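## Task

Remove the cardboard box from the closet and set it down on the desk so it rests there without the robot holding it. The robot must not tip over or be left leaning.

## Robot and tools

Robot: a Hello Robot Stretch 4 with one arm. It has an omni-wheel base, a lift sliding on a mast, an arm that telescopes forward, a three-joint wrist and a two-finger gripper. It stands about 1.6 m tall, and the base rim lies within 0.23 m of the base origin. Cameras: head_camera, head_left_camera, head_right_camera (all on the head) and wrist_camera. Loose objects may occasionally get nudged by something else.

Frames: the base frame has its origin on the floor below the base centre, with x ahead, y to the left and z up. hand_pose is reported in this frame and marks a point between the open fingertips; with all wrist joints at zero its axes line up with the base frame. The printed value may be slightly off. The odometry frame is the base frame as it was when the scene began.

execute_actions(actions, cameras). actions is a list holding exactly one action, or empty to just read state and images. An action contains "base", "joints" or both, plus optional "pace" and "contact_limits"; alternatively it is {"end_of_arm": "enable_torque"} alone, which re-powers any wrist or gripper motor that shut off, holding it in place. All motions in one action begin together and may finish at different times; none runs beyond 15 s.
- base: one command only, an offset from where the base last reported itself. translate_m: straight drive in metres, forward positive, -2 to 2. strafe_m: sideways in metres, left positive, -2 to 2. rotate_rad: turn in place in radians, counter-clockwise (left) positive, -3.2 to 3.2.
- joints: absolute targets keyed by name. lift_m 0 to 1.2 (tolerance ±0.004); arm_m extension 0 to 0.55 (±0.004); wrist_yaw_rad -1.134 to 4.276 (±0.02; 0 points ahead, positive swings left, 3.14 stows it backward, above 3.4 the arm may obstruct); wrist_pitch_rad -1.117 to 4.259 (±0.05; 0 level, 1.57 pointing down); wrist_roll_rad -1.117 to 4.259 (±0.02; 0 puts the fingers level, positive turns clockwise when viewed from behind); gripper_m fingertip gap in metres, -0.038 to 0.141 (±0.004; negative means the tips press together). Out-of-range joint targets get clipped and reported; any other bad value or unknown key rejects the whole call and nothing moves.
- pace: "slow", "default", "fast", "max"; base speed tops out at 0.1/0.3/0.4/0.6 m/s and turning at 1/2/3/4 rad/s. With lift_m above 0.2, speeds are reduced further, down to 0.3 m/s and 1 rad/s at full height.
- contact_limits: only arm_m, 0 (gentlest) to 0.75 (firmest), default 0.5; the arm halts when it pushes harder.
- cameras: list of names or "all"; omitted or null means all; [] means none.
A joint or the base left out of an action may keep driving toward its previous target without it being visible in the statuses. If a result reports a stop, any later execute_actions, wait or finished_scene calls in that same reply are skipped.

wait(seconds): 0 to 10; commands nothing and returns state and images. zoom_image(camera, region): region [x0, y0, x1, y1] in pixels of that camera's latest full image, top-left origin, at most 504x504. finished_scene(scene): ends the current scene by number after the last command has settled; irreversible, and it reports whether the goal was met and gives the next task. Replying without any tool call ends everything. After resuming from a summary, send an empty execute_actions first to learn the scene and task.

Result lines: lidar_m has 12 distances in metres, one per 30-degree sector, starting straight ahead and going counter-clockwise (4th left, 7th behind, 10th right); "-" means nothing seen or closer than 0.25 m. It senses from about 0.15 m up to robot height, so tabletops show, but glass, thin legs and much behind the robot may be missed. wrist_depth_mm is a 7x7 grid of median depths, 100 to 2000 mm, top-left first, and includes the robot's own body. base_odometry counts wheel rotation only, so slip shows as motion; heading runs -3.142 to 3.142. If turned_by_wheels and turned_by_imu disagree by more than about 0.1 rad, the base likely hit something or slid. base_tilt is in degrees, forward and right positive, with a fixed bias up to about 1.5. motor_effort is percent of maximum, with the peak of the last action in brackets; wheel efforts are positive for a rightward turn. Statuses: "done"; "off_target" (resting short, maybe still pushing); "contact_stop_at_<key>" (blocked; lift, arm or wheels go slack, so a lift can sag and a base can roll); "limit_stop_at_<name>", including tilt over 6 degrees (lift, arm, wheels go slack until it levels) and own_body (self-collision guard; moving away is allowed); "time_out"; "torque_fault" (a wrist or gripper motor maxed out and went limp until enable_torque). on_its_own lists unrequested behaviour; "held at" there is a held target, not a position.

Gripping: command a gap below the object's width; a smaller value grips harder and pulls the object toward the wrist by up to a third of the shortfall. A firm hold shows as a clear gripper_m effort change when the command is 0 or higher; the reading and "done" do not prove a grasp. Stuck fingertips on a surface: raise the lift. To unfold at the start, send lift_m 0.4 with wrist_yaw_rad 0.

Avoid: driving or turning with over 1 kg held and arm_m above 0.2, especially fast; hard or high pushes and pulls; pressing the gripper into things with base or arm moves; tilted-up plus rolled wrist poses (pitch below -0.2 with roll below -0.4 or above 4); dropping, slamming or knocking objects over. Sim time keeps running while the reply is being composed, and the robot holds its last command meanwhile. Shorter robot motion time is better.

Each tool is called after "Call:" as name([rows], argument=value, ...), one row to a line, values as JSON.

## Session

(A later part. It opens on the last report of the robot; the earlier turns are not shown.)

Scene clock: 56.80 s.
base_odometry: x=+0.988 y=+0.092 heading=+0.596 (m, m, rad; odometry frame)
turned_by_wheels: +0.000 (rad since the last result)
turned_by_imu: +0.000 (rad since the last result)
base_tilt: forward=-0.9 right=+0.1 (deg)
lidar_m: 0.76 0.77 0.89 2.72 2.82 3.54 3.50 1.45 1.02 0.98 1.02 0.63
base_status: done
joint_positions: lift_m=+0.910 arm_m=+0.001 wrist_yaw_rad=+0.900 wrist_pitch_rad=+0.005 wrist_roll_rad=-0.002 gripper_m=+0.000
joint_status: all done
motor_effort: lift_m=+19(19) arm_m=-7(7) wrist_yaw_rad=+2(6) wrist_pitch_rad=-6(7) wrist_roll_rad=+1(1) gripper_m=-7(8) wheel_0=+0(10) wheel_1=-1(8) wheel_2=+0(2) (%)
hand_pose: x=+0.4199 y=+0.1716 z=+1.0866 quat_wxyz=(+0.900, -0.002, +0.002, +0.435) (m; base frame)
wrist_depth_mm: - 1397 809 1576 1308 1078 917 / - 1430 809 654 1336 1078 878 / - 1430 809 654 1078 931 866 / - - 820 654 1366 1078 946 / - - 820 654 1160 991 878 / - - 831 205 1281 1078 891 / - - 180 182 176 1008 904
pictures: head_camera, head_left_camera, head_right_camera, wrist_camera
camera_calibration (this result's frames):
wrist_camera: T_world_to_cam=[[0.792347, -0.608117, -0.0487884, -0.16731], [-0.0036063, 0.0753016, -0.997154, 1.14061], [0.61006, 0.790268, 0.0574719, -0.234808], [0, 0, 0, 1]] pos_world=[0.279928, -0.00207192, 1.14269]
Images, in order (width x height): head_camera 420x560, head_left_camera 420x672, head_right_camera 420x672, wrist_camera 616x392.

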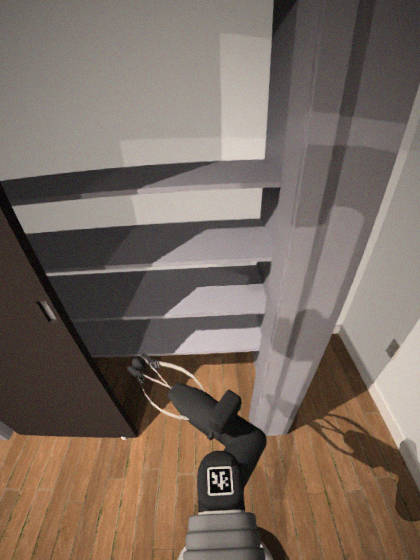

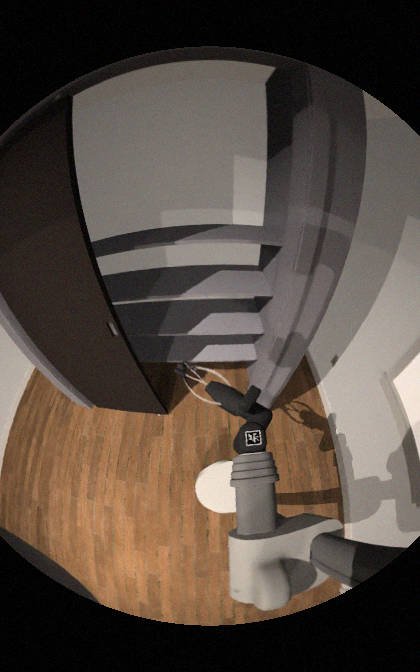

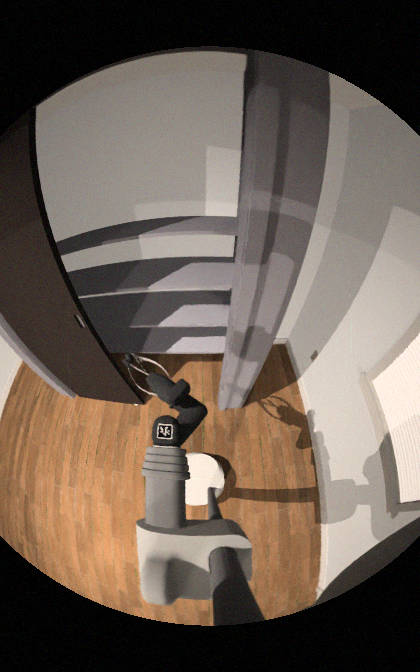

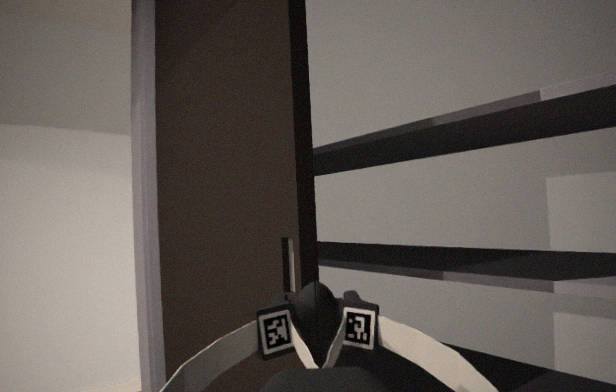

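Call:
execute_actions([
  {"base":{"strafe_m":0.6},"joints":{"wrist_yaw_rad":0}},
], cameras=["wrist_camera"])

Call:
execute_actions([
  {"joints":{"arm_m":0.158},"pace":"slow"},
], cameras=["wrist_camera"])

Call:
execute_actions([
  {"base":{"strafe_m":-0.1},"joints":{"arm_m":0.16},"pace":"slow"},
], cameras=["wrist_camera","head_camera"])

Scene clock: 63.07 s.
base_odometry: x=+0.651 y=+0.588 heading=+0.596 (m, m, rad; odometry frame)
turned_by_wheels: +0.000 (rad since the last result)
turned_by_imu: +0.003 (rad since the last result)
base_tilt: forward=-0.8 right=+0.1 (deg)
lidar_m: 0.61 0.64 0.88 2.11 2.22 3.04 3.48 2.30 1.66 1.57 0.99 0.95
base_status: done
joint_positions: lift_m=+0.910 arm_m=+0.001 wrist_yaw_rad=+0.000 wrist_pitch_rad=+0.005 wrist_roll_rad=-0.002 gripper_m=+0.000
joint_status: all done
motor_effort: lift_m=+19(19) arm_m=-6(6) wrist_yaw_rad=+0(3) wrist_pitch_rad=-6(8) wrist_roll_rad=+2(1) gripper_m=-6(7) wheel_0=+1(9) wheel_1=-2(9) wheel_2=+0(1) (%)
hand_pose: x=+0.4605 y=-0.0874 z=+1.0867 quat_wxyz=(+1.000, -0.001, +0.003, +0.000) (m; base frame)
wrist_depth_mm: 402 399 399 394 1118 1118 1118 / 402 397 397 392 1118 1118 1098 / 397 397 394 389 891 946 976 / 394 392 389 389 1098 1098 1118 / 392 389 389 387 1098 991 917 / 389 389 387 204 691 1060 1078 / 387 387 180 182 177 1008 991
pictures: wrist_camera
camera_calibration (this result's frames):
wrist_camera: T_world_to_cam=[[0.0164352, -0.998674, -0.0487879, -0.0338281], [0.056731, 0.0496473, -0.997154, 1.13024], [0.998254, 0.0136207, 0.0574717, -0.30159], [0, 0, 0, 1]] pos_world=[0.237499, -0.0857889, 1.14271]
Images, in order (width x height): wrist_camera 616x392.

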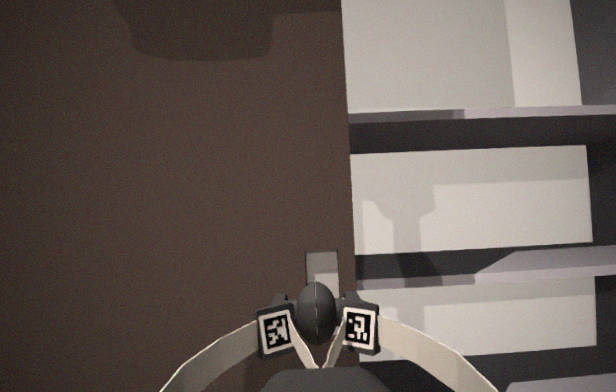

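Scene clock: 65.93 s.
base_odometry: x=+0.651 y=+0.588 heading=+0.596 (m, m, rad; odometry frame)
turned_by_wheels: +0.000 (rad since the last result)
turned_by_imu: +0.001 (rad since the last result)
base_tilt: forward=-0.9 right=+0.2 (deg)
lidar_m: 0.61 0.64 0.90 2.12 2.21 3.04 3.50 2.29 1.67 1.58 0.99 0.97
base_status: not commanded
joint_positions: lift_m=+0.910 arm_m=+0.157 wrist_yaw_rad=+0.000 wrist_pitch_rad=+0.005 wrist_roll_rad=-0.002 gripper_m=+0.000
joint_status: all done
motor_effort: lift_m=+19(19) arm_m=+7(4) wrist_yaw_rad=+0(1) wrist_pitch_rad=-7(7) wrist_roll_rad=+1(2) gripper_m=-8(5) wheel_0=+1(1) wheel_1=-2(2) wheel_2=+0(0) (%)
hand_pose: x=+0.6162 y=-0.0874 z=+1.0867 quat_wxyz=(+1.000, -0.001, +0.003, +0.000) (m; base frame)
wrist_depth_mm: 242 240 239 238 960 960 960 / 240 239 236 236 603 621 627 / 239 237 236 234 768 931 946 / 237 236 234 234 946 931 931 / 236 235 233 232 854 931 878 / 235 233 232 206 535 931 917 / 233 232 180 181 177 917 904
pictures: wrist_camera
camera_calibration (this result's frames):
wrist_camera: T_world_to_cam=[[0.016384, -0.998675, -0.048788, -0.0363695], [0.0567335, 0.0496444, -0.997154, 1.12141], [0.998255, 0.0135694, 0.0574717, -0.456977], [0, 0, 0, 1]] pos_world=[0.393154, -0.0857923, 1.14271]
Images, in order (width x height): wrist_camera 616x392.

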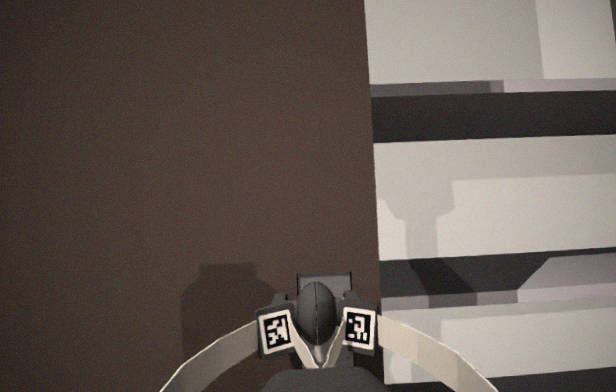

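Scene clock: 68.07 s.
base_odometry: x=+0.708 y=+0.506 heading=+0.596 (m, m, rad; odometry frame)
turned_by_wheels: +0.000 (rad since the last result)
turned_by_imu: +0.001 (rad since the last result)
base_tilt: forward=-0.8 right=+0.1 (deg)
lidar_m: 0.61 0.64 0.87 2.22 2.33 3.17 3.49 2.14 1.56 1.47 0.91 0.98
base_status: done
joint_positions: lift_m=+0.910 arm_m=+0.159 wrist_yaw_rad=-0.002 wrist_pitch_rad=+0.005 wrist_roll_rad=-0.002 gripper_m=+0.000
joint_status: all done
motor_effort: lift_m=+18(18) arm_m=+6(7) wrist_yaw_rad=+5(24) wrist_pitch_rad=-6(6) wrist_roll_rad=+1(2) gripper_m=-11(10) wheel_0=+1(14) wheel_1=-2(6) wheel_2=+0(1) (%)
hand_pose: x=+0.6181 y=-0.0879 z=+1.0866 quat_wxyz=(+1.000, -0.001, +0.003, -0.001) (m; base frame)
wrist_depth_mm: 239 238 236 236 960 946 946 / 237 236 236 234 544 615 634 / 236 236 235 234 778 946 931 / 236 234 233 231 931 931 917 / 234 232 231 230 723 917 891 / 232 231 230 204 530 931 917 / 231 230 178 184 177 917 917
pictures: head_camera, wrist_camera
camera_calibration (this result's frames):
wrist_camera: T_world_to_cam=[[0.0145931, -0.998703, -0.0487883, -0.0358119], [0.0568052, 0.0495427, -0.997155, 1.12128], [0.998279, 0.0117802, 0.0574545, -0.458994], [0, 0, 0, 1]] pos_world=[0.395033, -0.0859095, 1.14271]
Images, in order (width x height): head_camera 420x560, wrist_camera 616x392.

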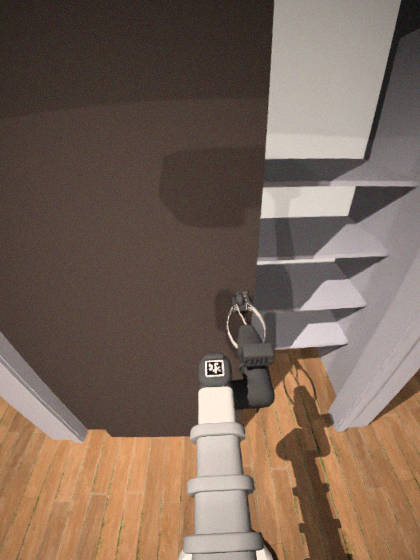

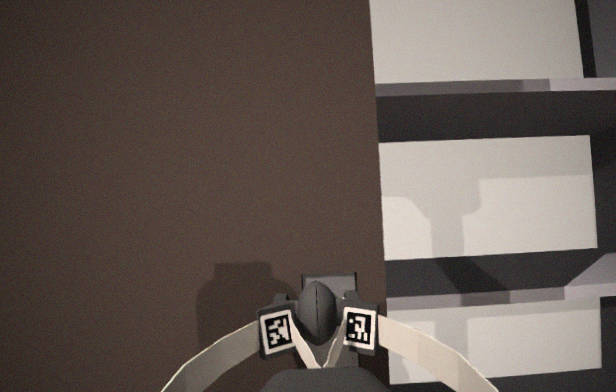

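Call:
execute_actions([
  {"base":{"strafe_m":-0.53},"joints":{"arm_m":0.16},"pace":"slow"},
], cameras=["head_camera"])

Call:
execute_actions([
  {"joints":{"arm_m":0.0}},
], cameras=[])

Call:
execute_actions([
  {"base":{"strafe_m":1.25}},
], cameras=["head_camera","wrist_camera"])

Scene clock: 76.57 s.
base_odometry: x=+1.005 y=+0.067 heading=+0.597 (m, m, rad; odometry frame)
turned_by_wheels: +0.000 (rad since the last result)
turned_by_imu: +0.002 (rad since the last result)
base_tilt: forward=-0.7 right=+0.1 (deg)
lidar_m: 0.60 0.64 0.86 2.75 2.87 3.55 3.48 1.43 1.00 0.96 1.01 0.62
base_status: done
joint_positions: lift_m=+0.910 arm_m=+0.159 wrist_yaw_rad=-0.001 wrist_pitch_rad=+0.005 wrist_roll_rad=-0.002 gripper_m=+0.000
joint_status: all done
motor_effort: lift_m=+19(19) arm_m=+7(5) wrist_yaw_rad=+1(18) wrist_pitch_rad=-7(6) wrist_roll_rad=+1(1) gripper_m=-5(9) wheel_0=+6(15) wheel_1=-1(4) wheel_2=+0(0) (%)
hand_pose: x=+0.6182 y=-0.0876 z=+1.0867 quat_wxyz=(+1.000, -0.001, +0.003, +0.000) (m; base frame)
wrist_depth_mm: 238 236 236 234 304 199 198 / 237 236 235 233 310 198 197 / 236 235 233 232 285 197 196 / 235 233 232 231 291 196 195 / 234 232 230 229 300 195 193 / 231 230 229 206 271 195 192 / 230 229 178 181 175 191 191
pictures: head_camera
Images, in order (width x height): head_camera 420x560.

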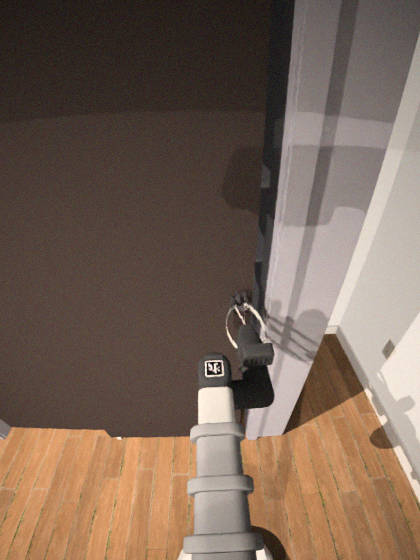

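Scene clock: 78.10 s.
base_odometry: x=+1.005 y=+0.067 heading=+0.597 (m, m, rad; odometry frame)
turned_by_wheels: +0.000 (rad since the last result)
turned_by_imu: +0.000 (rad since the last result)
base_tilt: forward=-0.9 right=+0.1 (deg)
lidar_m: 0.61 0.63 0.90 2.74 2.84 3.56 3.49 1.42 1.01 0.95 1.01 0.59
base_status: not commanded
joint_positions: lift_m=+0.910 arm_m=+0.001 wrist_yaw_rad=+0.000 wrist_pitch_rad=+0.005 wrist_roll_rad=-0.002 gripper_m=+0.000
joint_status: all done
motor_effort: lift_m=+18(19) arm_m=-7(7) wrist_yaw_rad=+0(5) wrist_pitch_rad=-8(7) wrist_roll_rad=+2(2) gripper_m=-6(4) wheel_0=+3(6) wheel_1=-1(1) wheel_2=+0(0) (%)
hand_pose: x=+0.4606 y=-0.0874 z=+1.0866 quat_wxyz=(+1.000, -0.001, +0.003, +0.000) (m; base frame)
wrist_depth_mm: 402 397 397 392 366 370 368 / 399 394 392 389 373 368 368 / 394 394 392 387 368 364 366 / 392 389 387 387 379 364 362 / 389 387 387 384 392 364 359 / 387 384 382 205 349 359 357 / 384 382 180 182 177 357 355
pictures: none
No camera images: the call's "cameras" was empty. Leave "cameras" out to get every camera's image.

Scene clock: 83.60 s.
base_odometry: x=+0.303 y=+1.101 heading=+0.597 (m, m, rad; odometry frame)
turned_by_wheels: +0.000 (rad since the last result)
turned_by_imu: +0.004 (rad since the last result)
base_tilt: forward=-0.8 right=+0.0 (deg)
lidar_m: 0.60 0.63 1.56 1.49 1.58 2.15 3.49 2.87 2.32 2.22 0.87 0.69
base_status: done
joint_positions: lift_m=+0.910 arm_m=+0.001 wrist_yaw_rad=+0.000 wrist_pitch_rad=+0.005 wrist_roll_rad=-0.002 gripper_m=+0.000
joint_status: not commanded
motor_effort: lift_m=+19(18) arm_m=-7(7) wrist_yaw_rad=+0(1) wrist_pitch_rad=-7(6) wrist_roll_rad=+1(1) gripper_m=-7(8) wheel_0=+0(8) wheel_1=+0(7) wheel_2=+0(1) (%)
hand_pose: x=+0.4606 y=-0.0874 z=+1.0867 quat_wxyz=(+1.000, -0.001, +0.003, +0.000) (m; base frame)
wrist_depth_mm: 392 375 449 449 442 439 436 / 389 373 449 442 439 439 433 / 387 368 442 439 439 436 433 / 384 368 439 439 436 433 430 / 382 366 439 433 433 430 427 / 377 362 439 205 430 427 424 / 375 359 179 185 177 421 427
pictures: head_camera, wrist_camera
camera_calibration (this result's frames):
wrist_camera: T_world_to_cam=[[0.0163489, -0.998675, -0.0487886, -0.0338129], [0.0567077, 0.0496427, -0.997156, 1.13026], [0.998257, 0.0135357, 0.0574442, -0.301618], [0, 0, 0, 1]] pos_world=[0.237551, -0.0857945, 1.14272]
Images, in order (width x height): head_camera 420x560, wrist_camera 616x392.

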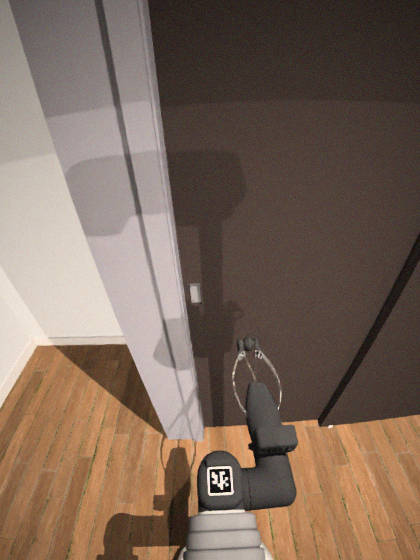

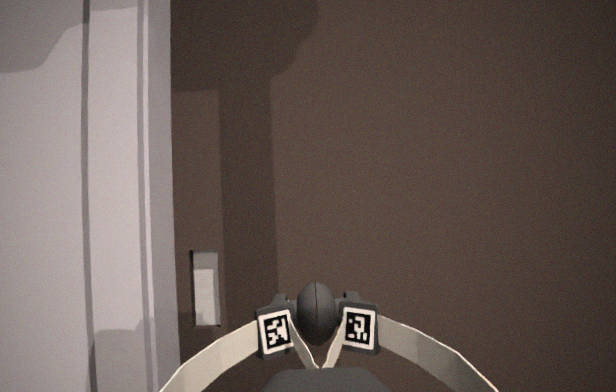

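Call:
execute_actions([
  {"base":{"strafe_m":0.13},"joints":{"arm_m":0.1}},
], cameras=["wrist_camera"])

Call:
execute_actions([
  {"joints":{"arm_m":0.205},"pace":"slow","contact_limits":{"arm_m":0.25}},
], cameras=["wrist_camera"])

Scene clock: 86.87 s.
base_odometry: x=+0.230 y=+1.209 heading=+0.597 (m, m, rad; odometry frame)
turned_by_wheels: +0.000 (rad since the last result)
turned_by_imu: +0.001 (rad since the last result)
base_tilt: forward=-0.8 right=+0.1 (deg)
lidar_m: 0.59 1.40 1.42 1.36 1.43 1.98 3.47 2.88 2.47 2.35 0.95 0.68
base_status: done
joint_positions: lift_m=+0.910 arm_m=+0.099 wrist_yaw_rad=+0.000 wrist_pitch_rad=+0.005 wrist_roll_rad=-0.002 gripper_m=+0.000
joint_status: all done
motor_effort: lift_m=+18(18) arm_m=+7(7) wrist_yaw_rad=-1(1) wrist_pitch_rad=-7(7) wrist_roll_rad=+0(1) gripper_m=-9(7) wheel_0=+1(8) wheel_1=-1(9) wheel_2=+0(1) (%)
hand_pose: x=+0.5582 y=-0.0874 z=+1.0867 quat_wxyz=(+1.000, -0.001, +0.003, +0.000) (m; base frame)
wrist_depth_mm: 289 287 272 347 345 343 342 / 287 286 270 345 343 342 342 / 286 283 268 343 340 338 338 / 285 282 266 340 340 340 336 / 282 281 265 340 338 334 334 / 281 278 263 205 334 334 330 / 279 278 180 182 177 329 329
pictures: wrist_camera
camera_calibration (this result's frames):
wrist_camera: T_world_to_cam=[[0.0165217, -0.998672, -0.0487884, -0.0354561], [0.0566987, 0.0496524, -0.997156, 1.12472], [0.998255, 0.0137085, 0.0574438, -0.399094], [0, 0, 0, 1]] pos_world=[0.335213, -0.0857831, 1.14272]
Images, in order (width x height): wrist_camera 616x392.

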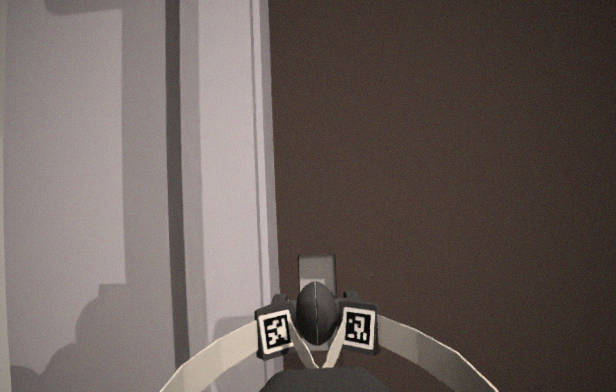

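Scene clock: 89.20 s.
base_odometry: x=+0.230 y=+1.209 heading=+0.597 (m, m, rad; odometry frame)
turned_by_wheels: +0.000 (rad since the last result)
turned_by_imu: +0.001 (rad since the last result)
base_tilt: forward=-0.8 right=+0.1 (deg)
lidar_m: 0.58 1.39 1.42 1.35 1.43 1.98 3.47 2.87 2.48 2.33 0.95 0.68
base_status: not commanded
joint_positions: lift_m=+0.910 arm_m=+0.204 wrist_yaw_rad=+0.000 wrist_pitch_rad=+0.005 wrist_roll_rad=-0.002 gripper_m=+0.000
joint_status: all done
motor_effort: lift_m=+18(19) arm_m=+7(6) wrist_yaw_rad=+0(1) wrist_pitch_rad=-7(6) wrist_roll_rad=+1(1) gripper_m=-8(9) wheel_0=+1(1) wheel_1=-1(2) wheel_2=+0(0) (%)
contact_limits: arm_m 0.25
hand_pose: x=+0.6632 y=-0.0874 z=+1.0867 quat_wxyz=(+1.000, -0.001, +0.003, +0.000) (m; base frame)
wrist_depth_mm: 180 165 178 240 238 236 236 / 179 163 174 238 237 236 234 / 178 163 170 237 236 235 233 / 177 162 166 236 235 233 232 / 176 160 161 235 233 232 229 / 175 160 159 205 231 230 229 / 174 159 158 182 176 229 229
pictures: wrist_camera
camera_calibration (this result's frames):
wrist_camera: T_world_to_cam=[[0.0163998, -0.998674, -0.0487884, -0.0371444], [0.056705, 0.0496454, -0.997156, 1.11877], [0.998256, 0.0135866, 0.057444, -0.503866], [0, 0, 0, 1]] pos_world=[0.440157, -0.0857911, 1.14272]
Images, in order (width x height): wrist_camera 616x392.

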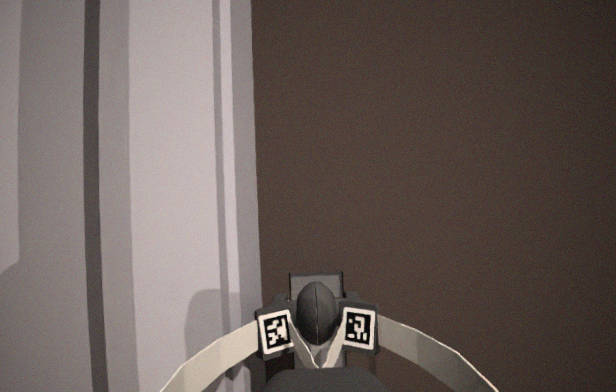

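Call:
execute_actions([
  {"base":{"strafe_m":-0.55},"joints":{"arm_m":0.208},"pace":"slow"},
])

Scene clock: 96.83 s.
base_odometry: x=+0.539 y=+0.754 heading=+0.597 (m, m, rad; odometry frame)
turned_by_wheels: +0.000 (rad since the last result)
turned_by_imu: +0.004 (rad since the last result)
base_tilt: forward=-0.8 right=+0.1 (deg)
lidar_m: 0.66 0.78 0.87 1.91 2.01 2.77 3.49 2.55 1.87 1.78 0.87 0.65
base_status: done
joint_positions: lift_m=+0.910 arm_m=+0.207 wrist_yaw_rad=-0.001 wrist_pitch_rad=+0.005 wrist_roll_rad=-0.002 gripper_m=+0.000
joint_status: all done
motor_effort: lift_m=+19(18) arm_m=+6(6) wrist_yaw_rad=+4(31) wrist_pitch_rad=-5(6) wrist_roll_rad=+1(1) gripper_m=-3(6) wheel_0=+6(14) wheel_1=+1(6) wheel_2=-1(2) (%)
hand_pose: x=+0.6661 y=-0.0878 z=+1.0868 quat_wxyz=(+1.000, -0.001, +0.002, -0.001) (m; base frame)
wrist_depth_mm: 931 931 917 235 234 231 182 / 878 917 504 234 232 230 181 / 715 759 699 232 230 229 180 / 917 917 917 231 229 227 180 / 891 917 904 229 229 228 179 / 621 530 521 205 226 225 177 / 891 904 177 181 175 224 176
pictures: head_camera, head_left_camera, head_right_camera, wrist_camera
camera_calibration (this result's frames):
wrist_camera: T_world_to_cam=[[0.0149976, -0.998697, -0.0487826, -0.0366706], [0.057109, 0.049564, -0.997137, 1.11842], [0.998255, 0.0121688, 0.0577779, -0.507235], [0, 0, 0, 1]] pos_world=[0.443028, -0.085884, 1.14274]
Images, in order (width x height): head_camera 420x560, head_left_camera 420x672, head_right_camera 420x672, wrist_camera 616x392.

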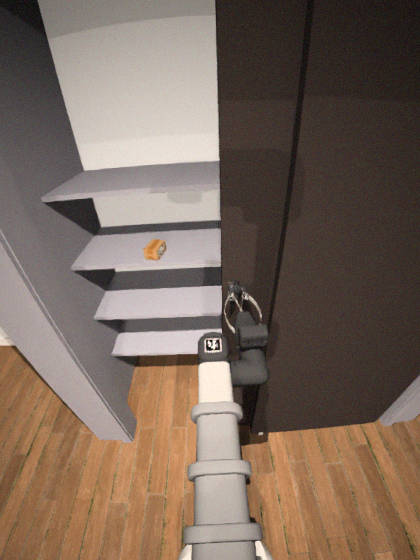

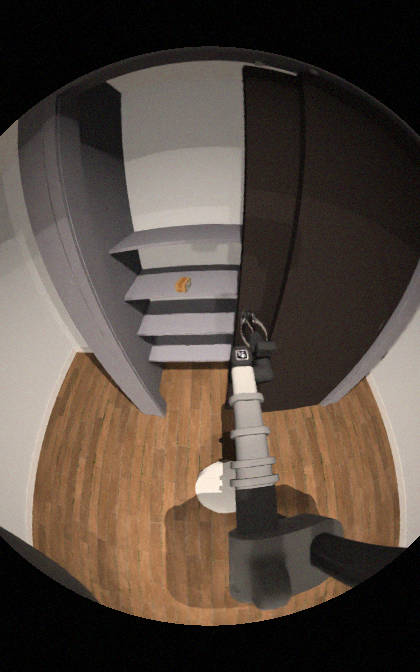

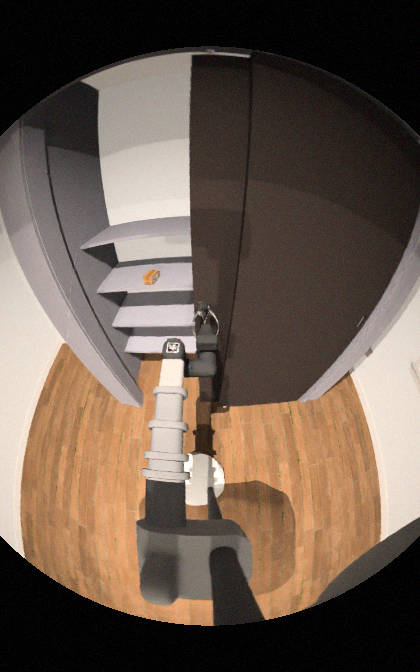

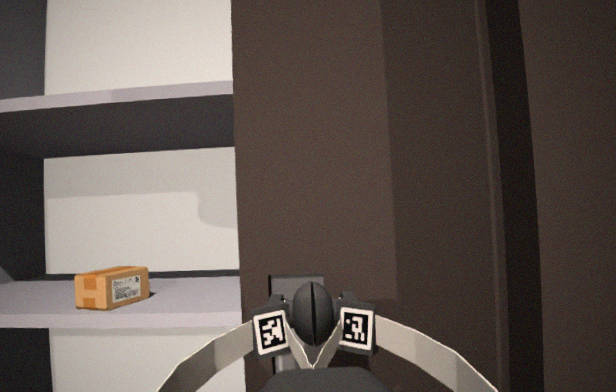

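Call:
execute_actions([
  {"joints":{"arm_m":0.1}},
], cameras=[])

Call:
execute_actions([
  {"base":{"strafe_m":0.345},"joints":{"lift_m":0.85,"gripper_m":0.13,"arm_m":0.2}},
], cameras=["wrist_camera","head_camera"])

Scene clock: 100.17 s.
base_odometry: x=+0.539 y=+0.754 heading=+0.597 (m, m, rad; odometry frame)
turned_by_wheels: +0.000 (rad since the last result)
turned_by_imu: +0.001 (rad since the last result)
base_tilt: forward=-0.8 right=+0.1 (deg)
lidar_m: 0.66 0.77 0.88 1.92 2.00 2.76 3.49 2.55 1.86 1.79 0.87 0.63
base_status: not commanded
joint_positions: lift_m=+0.910 arm_m=+0.101 wrist_yaw_rad=+0.000 wrist_pitch_rad=+0.005 wrist_roll_rad=-0.002 gripper_m=+0.000
joint_status: all done
motor_effort: lift_m=+18(18) arm_m=-7(7) wrist_yaw_rad=+1(6) wrist_pitch_rad=-5(6) wrist_roll_rad=+1(1) gripper_m=-7(3) wheel_0=+2(6) wheel_1=+0(1) wheel_2=+0(1) (%)
hand_pose: x=+0.5606 y=-0.0874 z=+1.0867 quat_wxyz=(+1.000, -0.001, +0.003, +0.000) (m; base frame)
wrist_depth_mm: 976 1042 1042 342 338 291 289 / 976 1042 1025 338 336 289 287 / 723 759 798 334 332 287 286 / 946 1008 1008 334 330 286 283 / 904 1008 1008 332 329 283 283 / 741 654 691 204 325 282 279 / 931 991 180 182 177 281 278
pictures: none
No camera images: the call's "cameras" was empty. Leave "cameras" out to get every camera's image.

Scene clock: 102.63 s.
base_odometry: x=+0.345 y=+1.039 heading=+0.597 (m, m, rad; odometry frame)
turned_by_wheels: +0.000 (rad since the last result)
turned_by_imu: +0.001 (rad since the last result)
base_tilt: forward=-0.8 right=+0.0 (deg)
lidar_m: 0.63 0.61 1.63 1.58 1.65 2.28 3.47 2.88 2.24 2.14 0.90 0.76
base_status: done
joint_positions: lift_m=+0.850 arm_m=+0.199 wrist_yaw_rad=+0.000 wrist_pitch_rad=+0.005 wrist_roll_rad=-0.002 gripper_m=+0.130
joint_status: all done
motor_effort: lift_m=+16(19) arm_m=+7(8) wrist_yaw_rad=+0(2) wrist_pitch_rad=-7(5) wrist_roll_rad=+2(0) gripper_m=+2(7) wheel_0=+0(8) wheel_1=+0(9) wheel_2=+0(1) (%)
hand_pose: x=+0.6582 y=-0.0874 z=+1.0269 quat_wxyz=(+1.000, -0.001, +0.003, +0.000) (m; base frame)
wrist_depth_mm: 480 647 931 917 917 723 535 / 477 603 640 661 676 691 707 / 466 691 917 931 904 904 904 / 462 676 917 904 891 891 904 / 452 585 691 525 732 654 778 / 462 574 917 904 891 219 878 / 455 569 866 156 904 831 854
pictures: head_camera, wrist_camera
camera_calibration (this result's frames):
wrist_camera: T_world_to_cam=[[0.0164035, -0.998674, -0.048787, -0.0399846], [0.056785, 0.0496453, -0.997151, 1.05936], [0.998252, 0.0135864, 0.057524, -0.495549], [0, 0, 0, 1]] pos_world=[0.435183, -0.0857911, 1.0829]
Images, in order (width x height): head_camera 420x560, wrist_camera 616x392.

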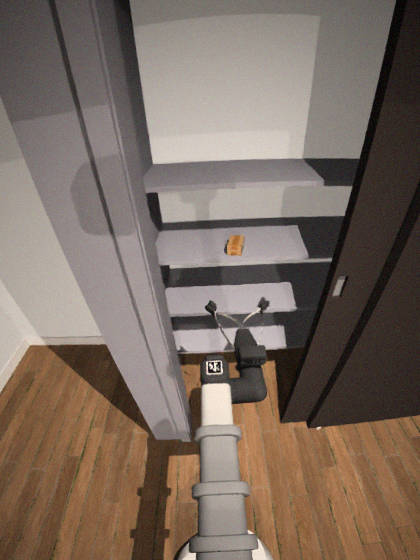

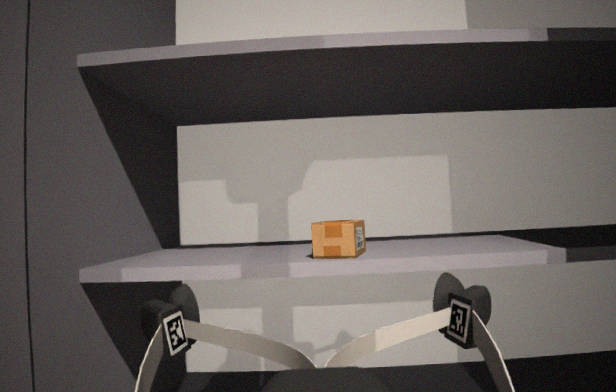

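Call:
execute_actions([
  {"base":{"strafe_m":-0.033},"joints":{"lift_m":0.877,"arm_m":0.4}},
], cameras=["wrist_camera"])

Scene clock: 106.43 s.
base_odometry: x=+0.364 y=+1.012 heading=+0.597 (m, m, rad; odometry frame)
turned_by_wheels: +0.000 (rad since the last result)
turned_by_imu: +0.001 (rad since the last result)
base_tilt: forward=-0.8 right=+0.1 (deg)
lidar_m: 0.72 0.63 1.68 1.59 1.66 2.33 3.48 2.87 2.23 2.10 0.88 0.73
base_status: done
joint_positions: lift_m=+0.877 arm_m=+0.399 wrist_yaw_rad=+0.000 wrist_pitch_rad=+0.005 wrist_roll_rad=-0.002 gripper_m=+0.130
joint_status: all done
motor_effort: lift_m=+20(22) arm_m=+6(9) wrist_yaw_rad=+0(0) wrist_pitch_rad=-7(6) wrist_roll_rad=+2(2) gripper_m=-4(2) wheel_0=+1(9) wheel_1=-1(9) wheel_2=+0(1) (%)
hand_pose: x=+0.8582 y=-0.0874 z=+1.0536 quat_wxyz=(+1.000, -0.001, +0.003, +0.000) (m; base frame)
wrist_depth_mm: 375 389 392 399 410 421 424 / 477 539 554 585 597 609 615 / 508 723 723 715 715 707 699 / 504 715 723 715 707 707 699 / 500 691 707 715 699 691 654 / 397 345 336 322 345 219 314 / 379 309 699 156 691 691 683
pictures: wrist_camera
camera_calibration (this result's frames):
wrist_camera: T_world_to_cam=[[0.0164438, -0.998674, -0.0487871, -0.0419851], [0.0567774, 0.0496476, -0.997152, 1.07464], [0.998251, 0.0136269, 0.0575185, -0.696724], [0, 0, 0, 1]] pos_world=[0.635181, -0.0857885, 1.1096]
Images, in order (width x height): wrist_camera 616x392.

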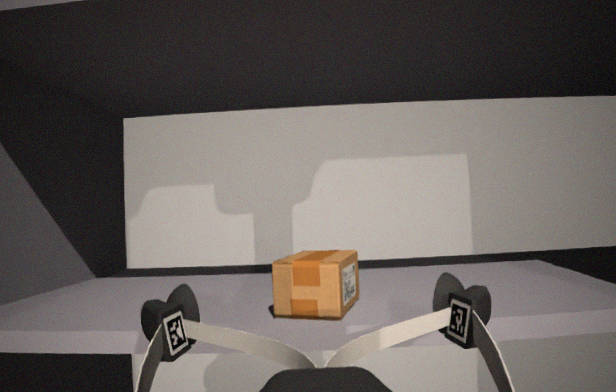

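Call:
execute_actions([
  {"base":{"translate_m":0.06},"joints":{"lift_m":0.87,"arm_m":0.48},"pace":"slow"},
], cameras=["wrist_camera"])

Scene clock: 110.13 s.
base_odometry: x=+0.413 y=+1.046 heading=+0.597 (m, m, rad; odometry frame)
turned_by_wheels: +0.000 (rad since the last result)
turned_by_imu: +0.001 (rad since the last result)
base_tilt: forward=-0.9 right=+0.2 (deg)
lidar_m: 0.88 0.57 1.68 1.60 1.69 2.33 3.54 2.95 2.23 2.10 0.79 0.69
base_status: done
joint_positions: lift_m=+0.870 arm_m=+0.479 wrist_yaw_rad=+0.000 wrist_pitch_rad=+0.005 wrist_roll_rad=-0.002 gripper_m=+0.130
joint_status: all done
motor_effort: lift_m=+15(20) arm_m=+8(7) wrist_yaw_rad=+0(0) wrist_pitch_rad=-7(7) wrist_roll_rad=+0(2) gripper_m=-3(1) wheel_0=+2(3) wheel_1=+2(4) wheel_2=-3(6) (%)
hand_pose: x=+0.9382 y=-0.0874 z=+1.0470 quat_wxyz=(+1.000, -0.001, +0.003, +0.000) (m; base frame)
wrist_depth_mm: 384 402 407 413 421 436 442 / 492 554 585 580 574 574 569 / 508 585 585 574 569 569 564 / 504 580 574 574 569 564 559 / 500 580 574 574 564 559 559 / 366 322 211 183 223 218 293 / 229 218 200 156 196 193 202
pictures: wrist_camera
camera_calibration (this result's frames):
wrist_camera: T_world_to_cam=[[0.0164084, -0.998674, -0.0487871, -0.0435984], [0.0567793, 0.0496456, -0.997152, 1.06353], [0.998252, 0.0135916, 0.0575186, -0.77618], [0, 0, 0, 1]] pos_world=[0.715152, -0.0857908, 1.10302]
Images, in order (width x height): wrist_camera 616x392.

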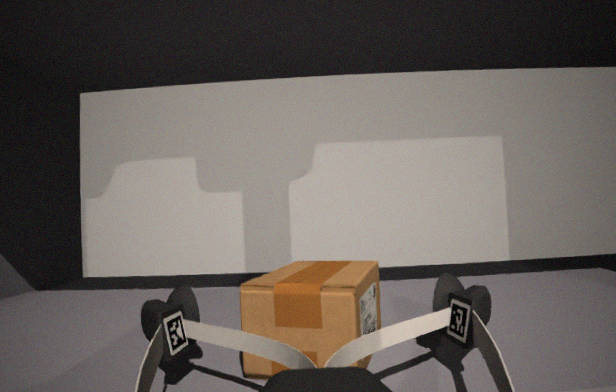

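Call:
execute_actions([
  {"joints":{"arm_m":0.495},"pace":"slow"},
], cameras=[])

Call:
execute_actions([
  {"joints":{"gripper_m":0.0}},
], cameras=["wrist_camera"])

Call:
execute_actions([
  {"joints":{"lift_m":0.9},"pace":"slow"},
], cameras=["wrist_camera"])

Scene clock: 112.93 s.
base_odometry: x=+0.413 y=+1.046 heading=+0.597 (m, m, rad; odometry frame)
turned_by_wheels: +0.000 (rad since the last result)
turned_by_imu: +0.001 (rad since the last result)
base_tilt: forward=-0.7 right=+0.1 (deg)
lidar_m: 0.87 0.56 1.66 1.60 1.69 2.33 3.54 2.95 2.24 2.09 0.79 0.69
base_status: not commanded
joint_positions: lift_m=+0.870 arm_m=+0.494 wrist_yaw_rad=+0.000 wrist_pitch_rad=+0.005 wrist_roll_rad=-0.002 gripper_m=+0.130
joint_status: all done
motor_effort: lift_m=+15(15) arm_m=+6(8) wrist_yaw_rad=-1(0) wrist_pitch_rad=-6(7) wrist_roll_rad=+2(1) gripper_m=-1(0) wheel_0=+2(2) wheel_1=+2(2) wheel_2=-3(3) (%)
hand_pose: x=+0.9532 y=-0.0874 z=+1.0470 quat_wxyz=(+1.000, -0.001, +0.003, +0.000) (m; base frame)
wrist_depth_mm: 387 402 407 413 424 439 439 / 492 554 564 559 559 554 554 / 504 569 564 559 559 554 554 / 500 569 564 559 554 549 549 / 496 564 559 554 554 544 544 / 366 322 210 170 211 218 291 / 228 217 190 156 191 193 202
pictures: none
No camera images: the call's "cameras" was empty. Leave "cameras" out to get every camera's image.

Scene clock: 115.13 s.
base_odometry: x=+0.413 y=+1.046 heading=+0.597 (m, m, rad; odometry frame)
turned_by_wheels: +0.000 (rad since the last result)
turned_by_imu: +0.001 (rad since the last result)
base_tilt: forward=-0.9 right=+0.0 (deg)
lidar_m: 0.86 0.56 1.66 1.61 1.68 2.35 3.55 2.93 2.23 2.10 0.79 0.69
base_status: not commanded
joint_positions: lift_m=+0.870 arm_m=+0.494 wrist_yaw_rad=+0.000 wrist_pitch_rad=+0.005 wrist_roll_rad=-0.002 gripper_m=+0.001
joint_status: all done
motor_effort: lift_m=+15(15) arm_m=+7(7) wrist_yaw_rad=-1(1) wrist_pitch_rad=-8(7) wrist_roll_rad=+0(2) gripper_m=-27(28) wheel_0=+2(2) wheel_1=+2(2) wheel_2=-3(3) (%)
hand_pose: x=+0.9532 y=-0.0874 z=+1.0470 quat_wxyz=(+1.000, -0.001, +0.003, +0.000) (m; base frame)
wrist_depth_mm: 389 402 407 415 421 439 442 / 492 554 569 564 559 554 554 / 508 569 564 559 559 554 554 / 500 569 564 559 559 549 549 / 500 564 559 554 554 549 544 / 364 359 180 154 196 306 291 / 228 166 164 151 188 161 202
pictures: wrist_camera
camera_calibration (this result's frames):
wrist_camera: T_world_to_cam=[[0.0163981, -0.998675, -0.0487871, -0.0438379], [0.0567797, 0.049645, -0.997152, 1.06268], [0.998252, 0.0135812, 0.0575186, -0.791175], [0, 0, 0, 1]] pos_world=[0.730172, -0.0857915, 1.10302]
Images, in order (width x height): wrist_camera 616x392.

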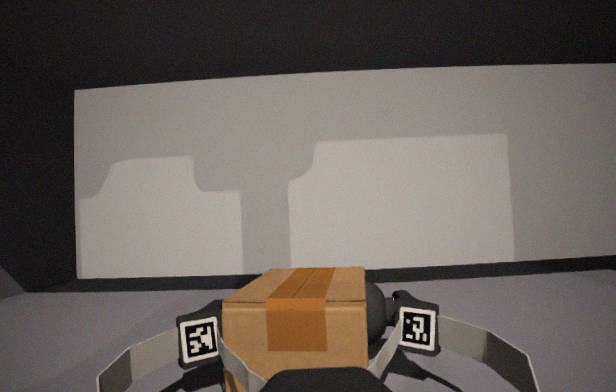

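Scene clock: 116.20 s.
base_odometry: x=+0.413 y=+1.046 heading=+0.597 (m, m, rad; odometry frame)
turned_by_wheels: +0.000 (rad since the last result)
turned_by_imu: +0.000 (rad since the last result)
base_tilt: forward=-0.8 right=+0.1 (deg)
lidar_m: 0.87 0.56 1.68 1.60 1.66 2.33 3.54 2.93 2.24 2.11 0.78 0.71
base_status: not commanded
joint_positions: lift_m=+0.900 arm_m=+0.494 wrist_yaw_rad=+0.000 wrist_pitch_rad=+0.006 wrist_roll_rad=-0.002 gripper_m=+0.001
joint_status: all done
motor_effort: lift_m=+21(20) arm_m=+7(7) wrist_yaw_rad=+0(0) wrist_pitch_rad=-9(9) wrist_roll_rad=+1(1) gripper_m=-28(28) wheel_0=+1(1) wheel_1=+2(2) wheel_2=-3(3) (%)
hand_pose: x=+0.9532 y=-0.0874 z=+1.0763 quat_wxyz=(+1.000, -0.001, +0.003, +0.000) (m; base frame)
wrist_depth_mm: 332 343 349 353 362 377 377 / 452 477 504 512 530 539 554 / 508 569 564 564 559 554 554 / 500 569 564 559 559 554 549 / 496 564 564 559 554 549 544 / 455 480 180 154 196 410 387 / 306 166 164 151 226 162 272
pictures: wrist_camera
camera_calibration (this result's frames):
wrist_camera: T_world_to_cam=[[0.0163623, -0.998675, -0.0487991, -0.0423609], [0.0560472, 0.049645, -0.997193, 1.09265], [0.998294, 0.0135813, 0.0567852, -0.792112], [0, 0, 0, 1]] pos_world=[0.730213, -0.0857915, 1.1325]
Images, in order (width x height): wrist_camera 616x392.

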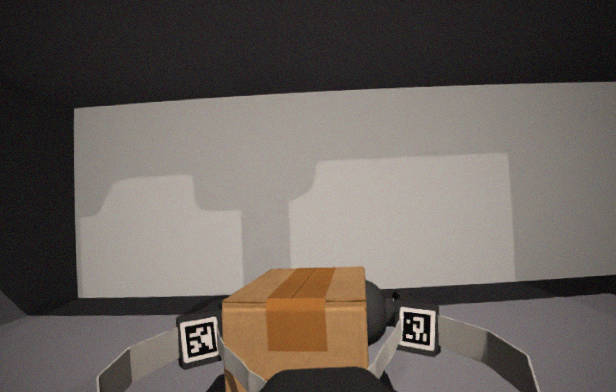

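Call:
execute_actions([
  {"joints":{"arm_m":0.0}},
], cameras=[])

Call:
execute_actions([
  {"base":{"translate_m":-1.0}},
], cameras=[])

Call:
execute_actions([
  {"base":{"rotate_rad":3.14}},
], cameras=[])

Call:
execute_actions([
  {"base":{"strafe_m":1.15}},
], cameras=[])

Call:
execute_actions([
  {"base":{"translate_m":0.7}},
], cameras=["head_camera","wrist_camera"])

Scene clock: 123.23 s.
base_odometry: x=+0.413 y=+1.046 heading=+0.597 (m, m, rad; odometry frame)
turned_by_wheels: +0.000 (rad since the last result)
turned_by_imu: +0.001 (rad since the last result)
base_tilt: forward=-0.8 right=+0.1 (deg)
lidar_m: 0.87 0.57 1.68 1.60 1.67 2.32 3.55 2.94 2.22 2.11 0.80 0.70
base_status: not commanded
joint_positions: lift_m=+0.900 arm_m=+0.001 wrist_yaw_rad=+0.000 wrist_pitch_rad=+0.006 wrist_roll_rad=-0.002 gripper_m=+0.001
joint_status: all done
motor_effort: lift_m=+21(21) arm_m=-7(7) wrist_yaw_rad=+2(1) wrist_pitch_rad=-10(11) wrist_roll_rad=+2(1) gripper_m=-30(32) wheel_0=+2(2) wheel_1=+2(2) wheel_2=-3(3) (%)
hand_pose: x=+0.4606 y=-0.0875 z=+1.0761 quat_wxyz=(+1.000, -0.001, +0.003, +0.000) (m; base frame)
wrist_depth_mm: 394 768 1098 1078 1060 1042 392 / 392 759 1060 1060 1060 1042 397 / 379 707 854 904 960 1008 580 / 377 750 1060 1042 1042 1025 715 / 375 741 1042 1060 1008 904 676 / 377 654 180 153 196 1025 1025 / 373 166 164 151 564 161 946
pictures: none
No camera images: the call's "cameras" was empty. Leave "cameras" out to get every camera's image.

Scene clock: 128.07 s.
base_odometry: x=-0.414 y=+0.484 heading=+0.597 (m, m, rad; odometry frame)
turned_by_wheels: +0.000 (rad since the last result)
turned_by_imu: +0.004 (rad since the last result)
base_tilt: forward=-0.7 right=+0.2 (deg)
lidar_m: 1.54 2.28 1.69 1.60 1.70 2.33 2.47 1.76 2.18 2.13 2.20 1.64
base_status: done
joint_positions: lift_m=+0.900 arm_m=+0.001 wrist_yaw_rad=+0.000 wrist_pitch_rad=+0.006 wrist_roll_rad=-0.002 gripper_m=+0.001
joint_status: not commanded
motor_effort: lift_m=+20(21) arm_m=-7(7) wrist_yaw_rad=+1(0) wrist_pitch_rad=-10(11) wrist_roll_rad=+2(2) gripper_m=-30(28) wheel_0=+0(5) wheel_1=-2(7) wheel_2=+1(11) (%)
hand_pose: x=+0.4606 y=-0.0874 z=+1.0762 quat_wxyz=(+1.000, -0.001, +0.003, +0.000) (m; base frame)
wrist_depth_mm: - - 1336 - 1397 1336 1336 / - - 1366 - 1366 1336 1308 / - - 1308 - 1366 1281 1308 / - - 1336 - 1366 1308 1281 / - - 1308 - 1336 1308 1308 / - - 180 154 196 1281 1281 / - 166 164 151 768 161 1281
pictures: none
No camera images: the call's "cameras" was empty. Leave "cameras" out to get every camera's image.

Scene clock: 131.00 s.
base_odometry: x=-0.414 y=+0.484 heading=-2.546 (m, m, rad; odometry frame)
turned_by_wheels: +3.140 (rad since the last result)
turned_by_imu: +3.152 (rad since the last result)
base_tilt: forward=-0.9 right=+0.0 (deg)
lidar_m: 1.76 1.76 2.19 2.13 2.19 1.63 1.54 2.31 1.69 1.62 1.69 2.31
base_status: done
joint_positions: lift_m=+0.900 arm_m=+0.001 wrist_yaw_rad=+0.000 wrist_pitch_rad=+0.006 wrist_roll_rad=-0.002 gripper_m=+0.001
joint_status: not commanded
motor_effort: lift_m=+19(20) arm_m=-7(7) wrist_yaw_rad=-1(1) wrist_pitch_rad=-10(10) wrist_roll_rad=+2(2) gripper_m=-31(27) wheel_0=+0(6) wheel_1=-3(5) wheel_2=+0(9) (%)
hand_pose: x=+0.4606 y=-0.0874 z=+1.0763 quat_wxyz=(+1.000, -0.001, +0.003, +0.000) (m; base frame)
wrist_depth_mm: - - - - - - - / - - - - - - - / - - - - - - - / - - - - - - - / - - - - - - - / - - 180 154 195 - - / - 166 164 151 - 162 -
pictures: none
No camera images: the call's "cameras" was empty. Leave "cameras" out to get every camera's image.

Scene clock: 136.17 s.
base_odometry: x=+0.231 y=-0.469 heading=-2.546 (m, m, rad; odometry frame)
turned_by_wheels: +0.000 (rad since the last result)
turned_by_imu: +0.003 (rad since the last result)
base_tilt: forward=-0.8 right=+0.1 (deg)
lidar_m: 1.67 1.36 1.02 0.97 1.03 1.36 1.52 1.62 2.88 2.77 2.88 1.78
base_status: done
joint_positions: lift_m=+0.900 arm_m=+0.001 wrist_yaw_rad=+0.000 wrist_pitch_rad=+0.006 wrist_roll_rad=-0.002 gripper_m=+0.001
joint_status: not commanded
motor_effort: lift_m=+19(19) arm_m=-7(7) wrist_yaw_rad=+0(1) wrist_pitch_rad=-11(9) wrist_roll_rad=+1(1) gripper_m=-31(26) wheel_0=-1(11) wheel_1=+0(9) wheel_2=+0(1) (%)
hand_pose: x=+0.4606 y=-0.0874 z=+1.0763 quat_wxyz=(+1.000, -0.001, +0.003, +0.000) (m; base frame)
wrist_depth_mm: 1537 - - - - - - / 1499 - - - - - - / 1499 - - - - - - / 1464 - - - - - - / 1430 1983 - 1708 - - - / 1464 1921 180 154 196 - - / 1464 166 164 151 960 161 -
pictures: none
No camera images: the call's "cameras" was empty. Leave "cameras" out to get every camera's image.

Scene clock: 140.00 s.
base_odometry: x=-0.349 y=-0.861 heading=-2.546 (m, m, rad; odometry frame)
turned_by_wheels: +0.000 (rad since the last result)
turned_by_imu: +0.000 (rad since the last result)
base_tilt: forward=-0.8 right=+0.0 (deg)
lidar_m: 0.97 1.00 0.98 0.93 1.03 1.40 2.23 2.36 2.89 2.77 2.52 1.02
base_status: done
joint_positions: lift_m=+0.900 arm_m=+0.001 wrist_yaw_rad=+0.000 wrist_pitch_rad=+0.006 wrist_roll_rad=-0.002 gripper_m=+0.001
joint_status: not commanded
motor_effort: lift_m=+19(19) arm_m=-7(7) wrist_yaw_rad=+0(0) wrist_pitch_rad=-9(10) wrist_roll_rad=+2(1) gripper_m=-27(26) wheel_0=+0(4) wheel_1=+1(6) wheel_2=+0(13) (%)
hand_pose: x=+0.4606 y=-0.0874 z=+1.0763 quat_wxyz=(+1.000, -0.001, +0.003, +0.000) (m; base frame)
wrist_depth_mm: 1537 1618 1576 1618 1576 1576 1576 / 1499 1576 1537 1618 1576 1537 1537 / 1464 1576 1537 1576 1537 1537 1499 / 1464 1576 1537 1537 1537 1537 1537 / 1397 1576 1576 1537 1499 1537 1537 / 904 878 180 154 196 809 1499 / 1308 166 164 151 842 161 1499
pictures: head_camera, wrist_camera
camera_calibration (this result's frames):
wrist_camera: T_world_to_cam=[[0.0163438, -0.998674, -0.0488157, -0.0342715], [0.0555313, 0.0496535, -0.997222, 1.12054], [0.998323, 0.0135876, 0.0562692, -0.299767], [0, 0, 0, 1]] pos_world=[0.2376, -0.0857915, 1.13262]
Images, in order (width x height): head_camera 420x560, wrist_camera 616x392.

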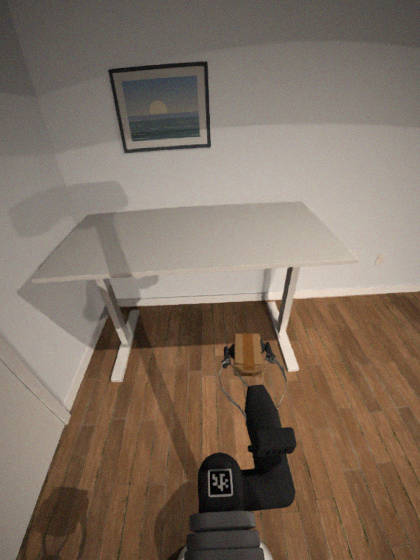

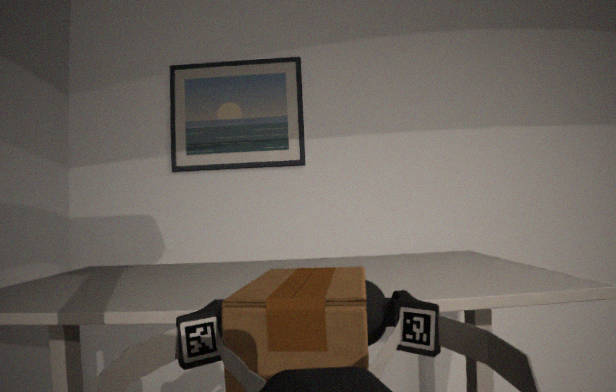

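Call:
execute_actions([
  {"base":{"translate_m":0.4},"joints":{"arm_m":0.35}},
], cameras=[])

Call:
execute_actions([
  {"joints":{"lift_m":0.81},"pace":"slow"},
], cameras=["head_camera","wrist_camera"])

Scene clock: 144.80 s.
base_odometry: x=-0.680 y=-1.085 heading=-2.546 (m, m, rad; odometry frame)
turned_by_wheels: +0.000 (rad since the last result)
turned_by_imu: +0.001 (rad since the last result)
base_tilt: forward=-0.8 right=+0.1 (deg)
lidar_m: 0.56 0.60 0.83 0.92 0.99 1.42 2.63 2.81 2.89 2.77 0.85 0.61
base_status: done
joint_positions: lift_m=+0.900 arm_m=+0.349 wrist_yaw_rad=+0.000 wrist_pitch_rad=+0.006 wrist_roll_rad=-0.002 gripper_m=+0.001
joint_status: all done
motor_effort: lift_m=+19(19) arm_m=+6(7) wrist_yaw_rad=+0(2) wrist_pitch_rad=-11(10) wrist_roll_rad=+2(2) gripper_m=-30(29) wheel_0=+0(6) wheel_1=+1(7) wheel_2=-1(11) (%)
hand_pose: x=+0.8082 y=-0.0874 z=+1.0763 quat_wxyz=(+1.000, -0.001, +0.003, +0.000) (m; base frame)
wrist_depth_mm: 820 809 809 809 831 809 798 / 820 809 798 809 809 798 798 / 820 831 820 820 809 798 788 / 820 820 809 809 798 798 798 / 831 820 809 809 798 798 788 / 820 809 180 154 195 640 609 / 480 166 164 151 298 161 424
pictures: none
No camera images: the call's "cameras" was empty. Leave "cameras" out to get every camera's image.

Scene clock: 146.47 s.
base_odometry: x=-0.680 y=-1.085 heading=-2.546 (m, m, rad; odometry frame)
turned_by_wheels: +0.000 (rad since the last result)
turned_by_imu: +0.000 (rad since the last result)
base_tilt: forward=-0.8 right=+0.2 (deg)
lidar_m: 0.58 0.60 0.82 0.92 1.01 1.38 2.64 2.82 2.90 2.77 0.87 0.62
base_status: not commanded
joint_positions: lift_m=+0.816 arm_m=+0.349 wrist_yaw_rad=+0.000 wrist_pitch_rad=-0.002 wrist_roll_rad=-0.001 gripper_m=+0.001
joint_status: lift_m contact_stop (moved -0.084 of -0.090)
on_its_own: lift_m is slack since a contact_stop (your +0.810 is given up)
motor_effort: lift_m=+12(18) arm_m=+6(6) wrist_yaw_rad=-2(5) wrist_pitch_rad=+12(20) wrist_roll_rad=-3(4) gripper_m=-27(26) wheel_0=+1(1) wheel_1=+1(1) wheel_2=+0(1) (%)
hand_pose: x=+0.8084 y=-0.0873 z=+0.9947 quat_wxyz=(+1.000, -0.001, -0.001, +0.000) (m; base frame)
wrist_depth_mm: 831 831 820 831 831 809 809 / 820 820 809 831 820 820 809 / 842 820 820 820 809 820 798 / 831 831 820 820 809 798 798 / 831 820 798 798 798 788 788 / 473 466 180 154 195 394 373 / 289 166 164 151 218 162 257
pictures: head_camera, wrist_camera
camera_calibration (this result's frames):
wrist_camera: T_world_to_cam=[[0.0170716, -0.99861, -0.0498635, -0.0433838], [0.0634498, 0.0508523, -0.996689, 1.01299], [0.997839, 0.0138512, 0.0642298, -0.649916], [0, 0, 0, 1]] pos_world=[0.584978, -0.0858343, 1.04922]
Images, in order (width x height): head_camera 420x560, wrist_camera 616x392.

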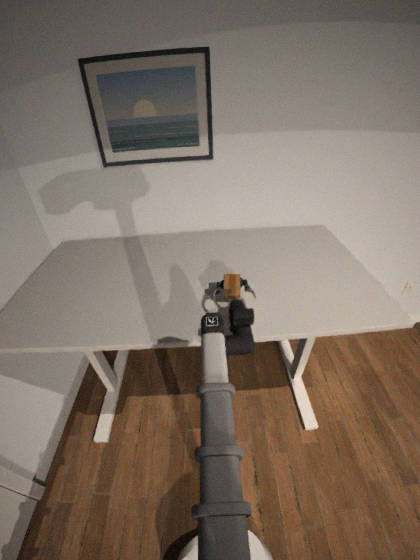

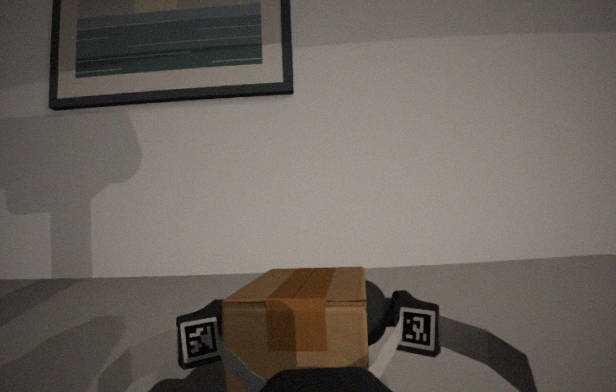

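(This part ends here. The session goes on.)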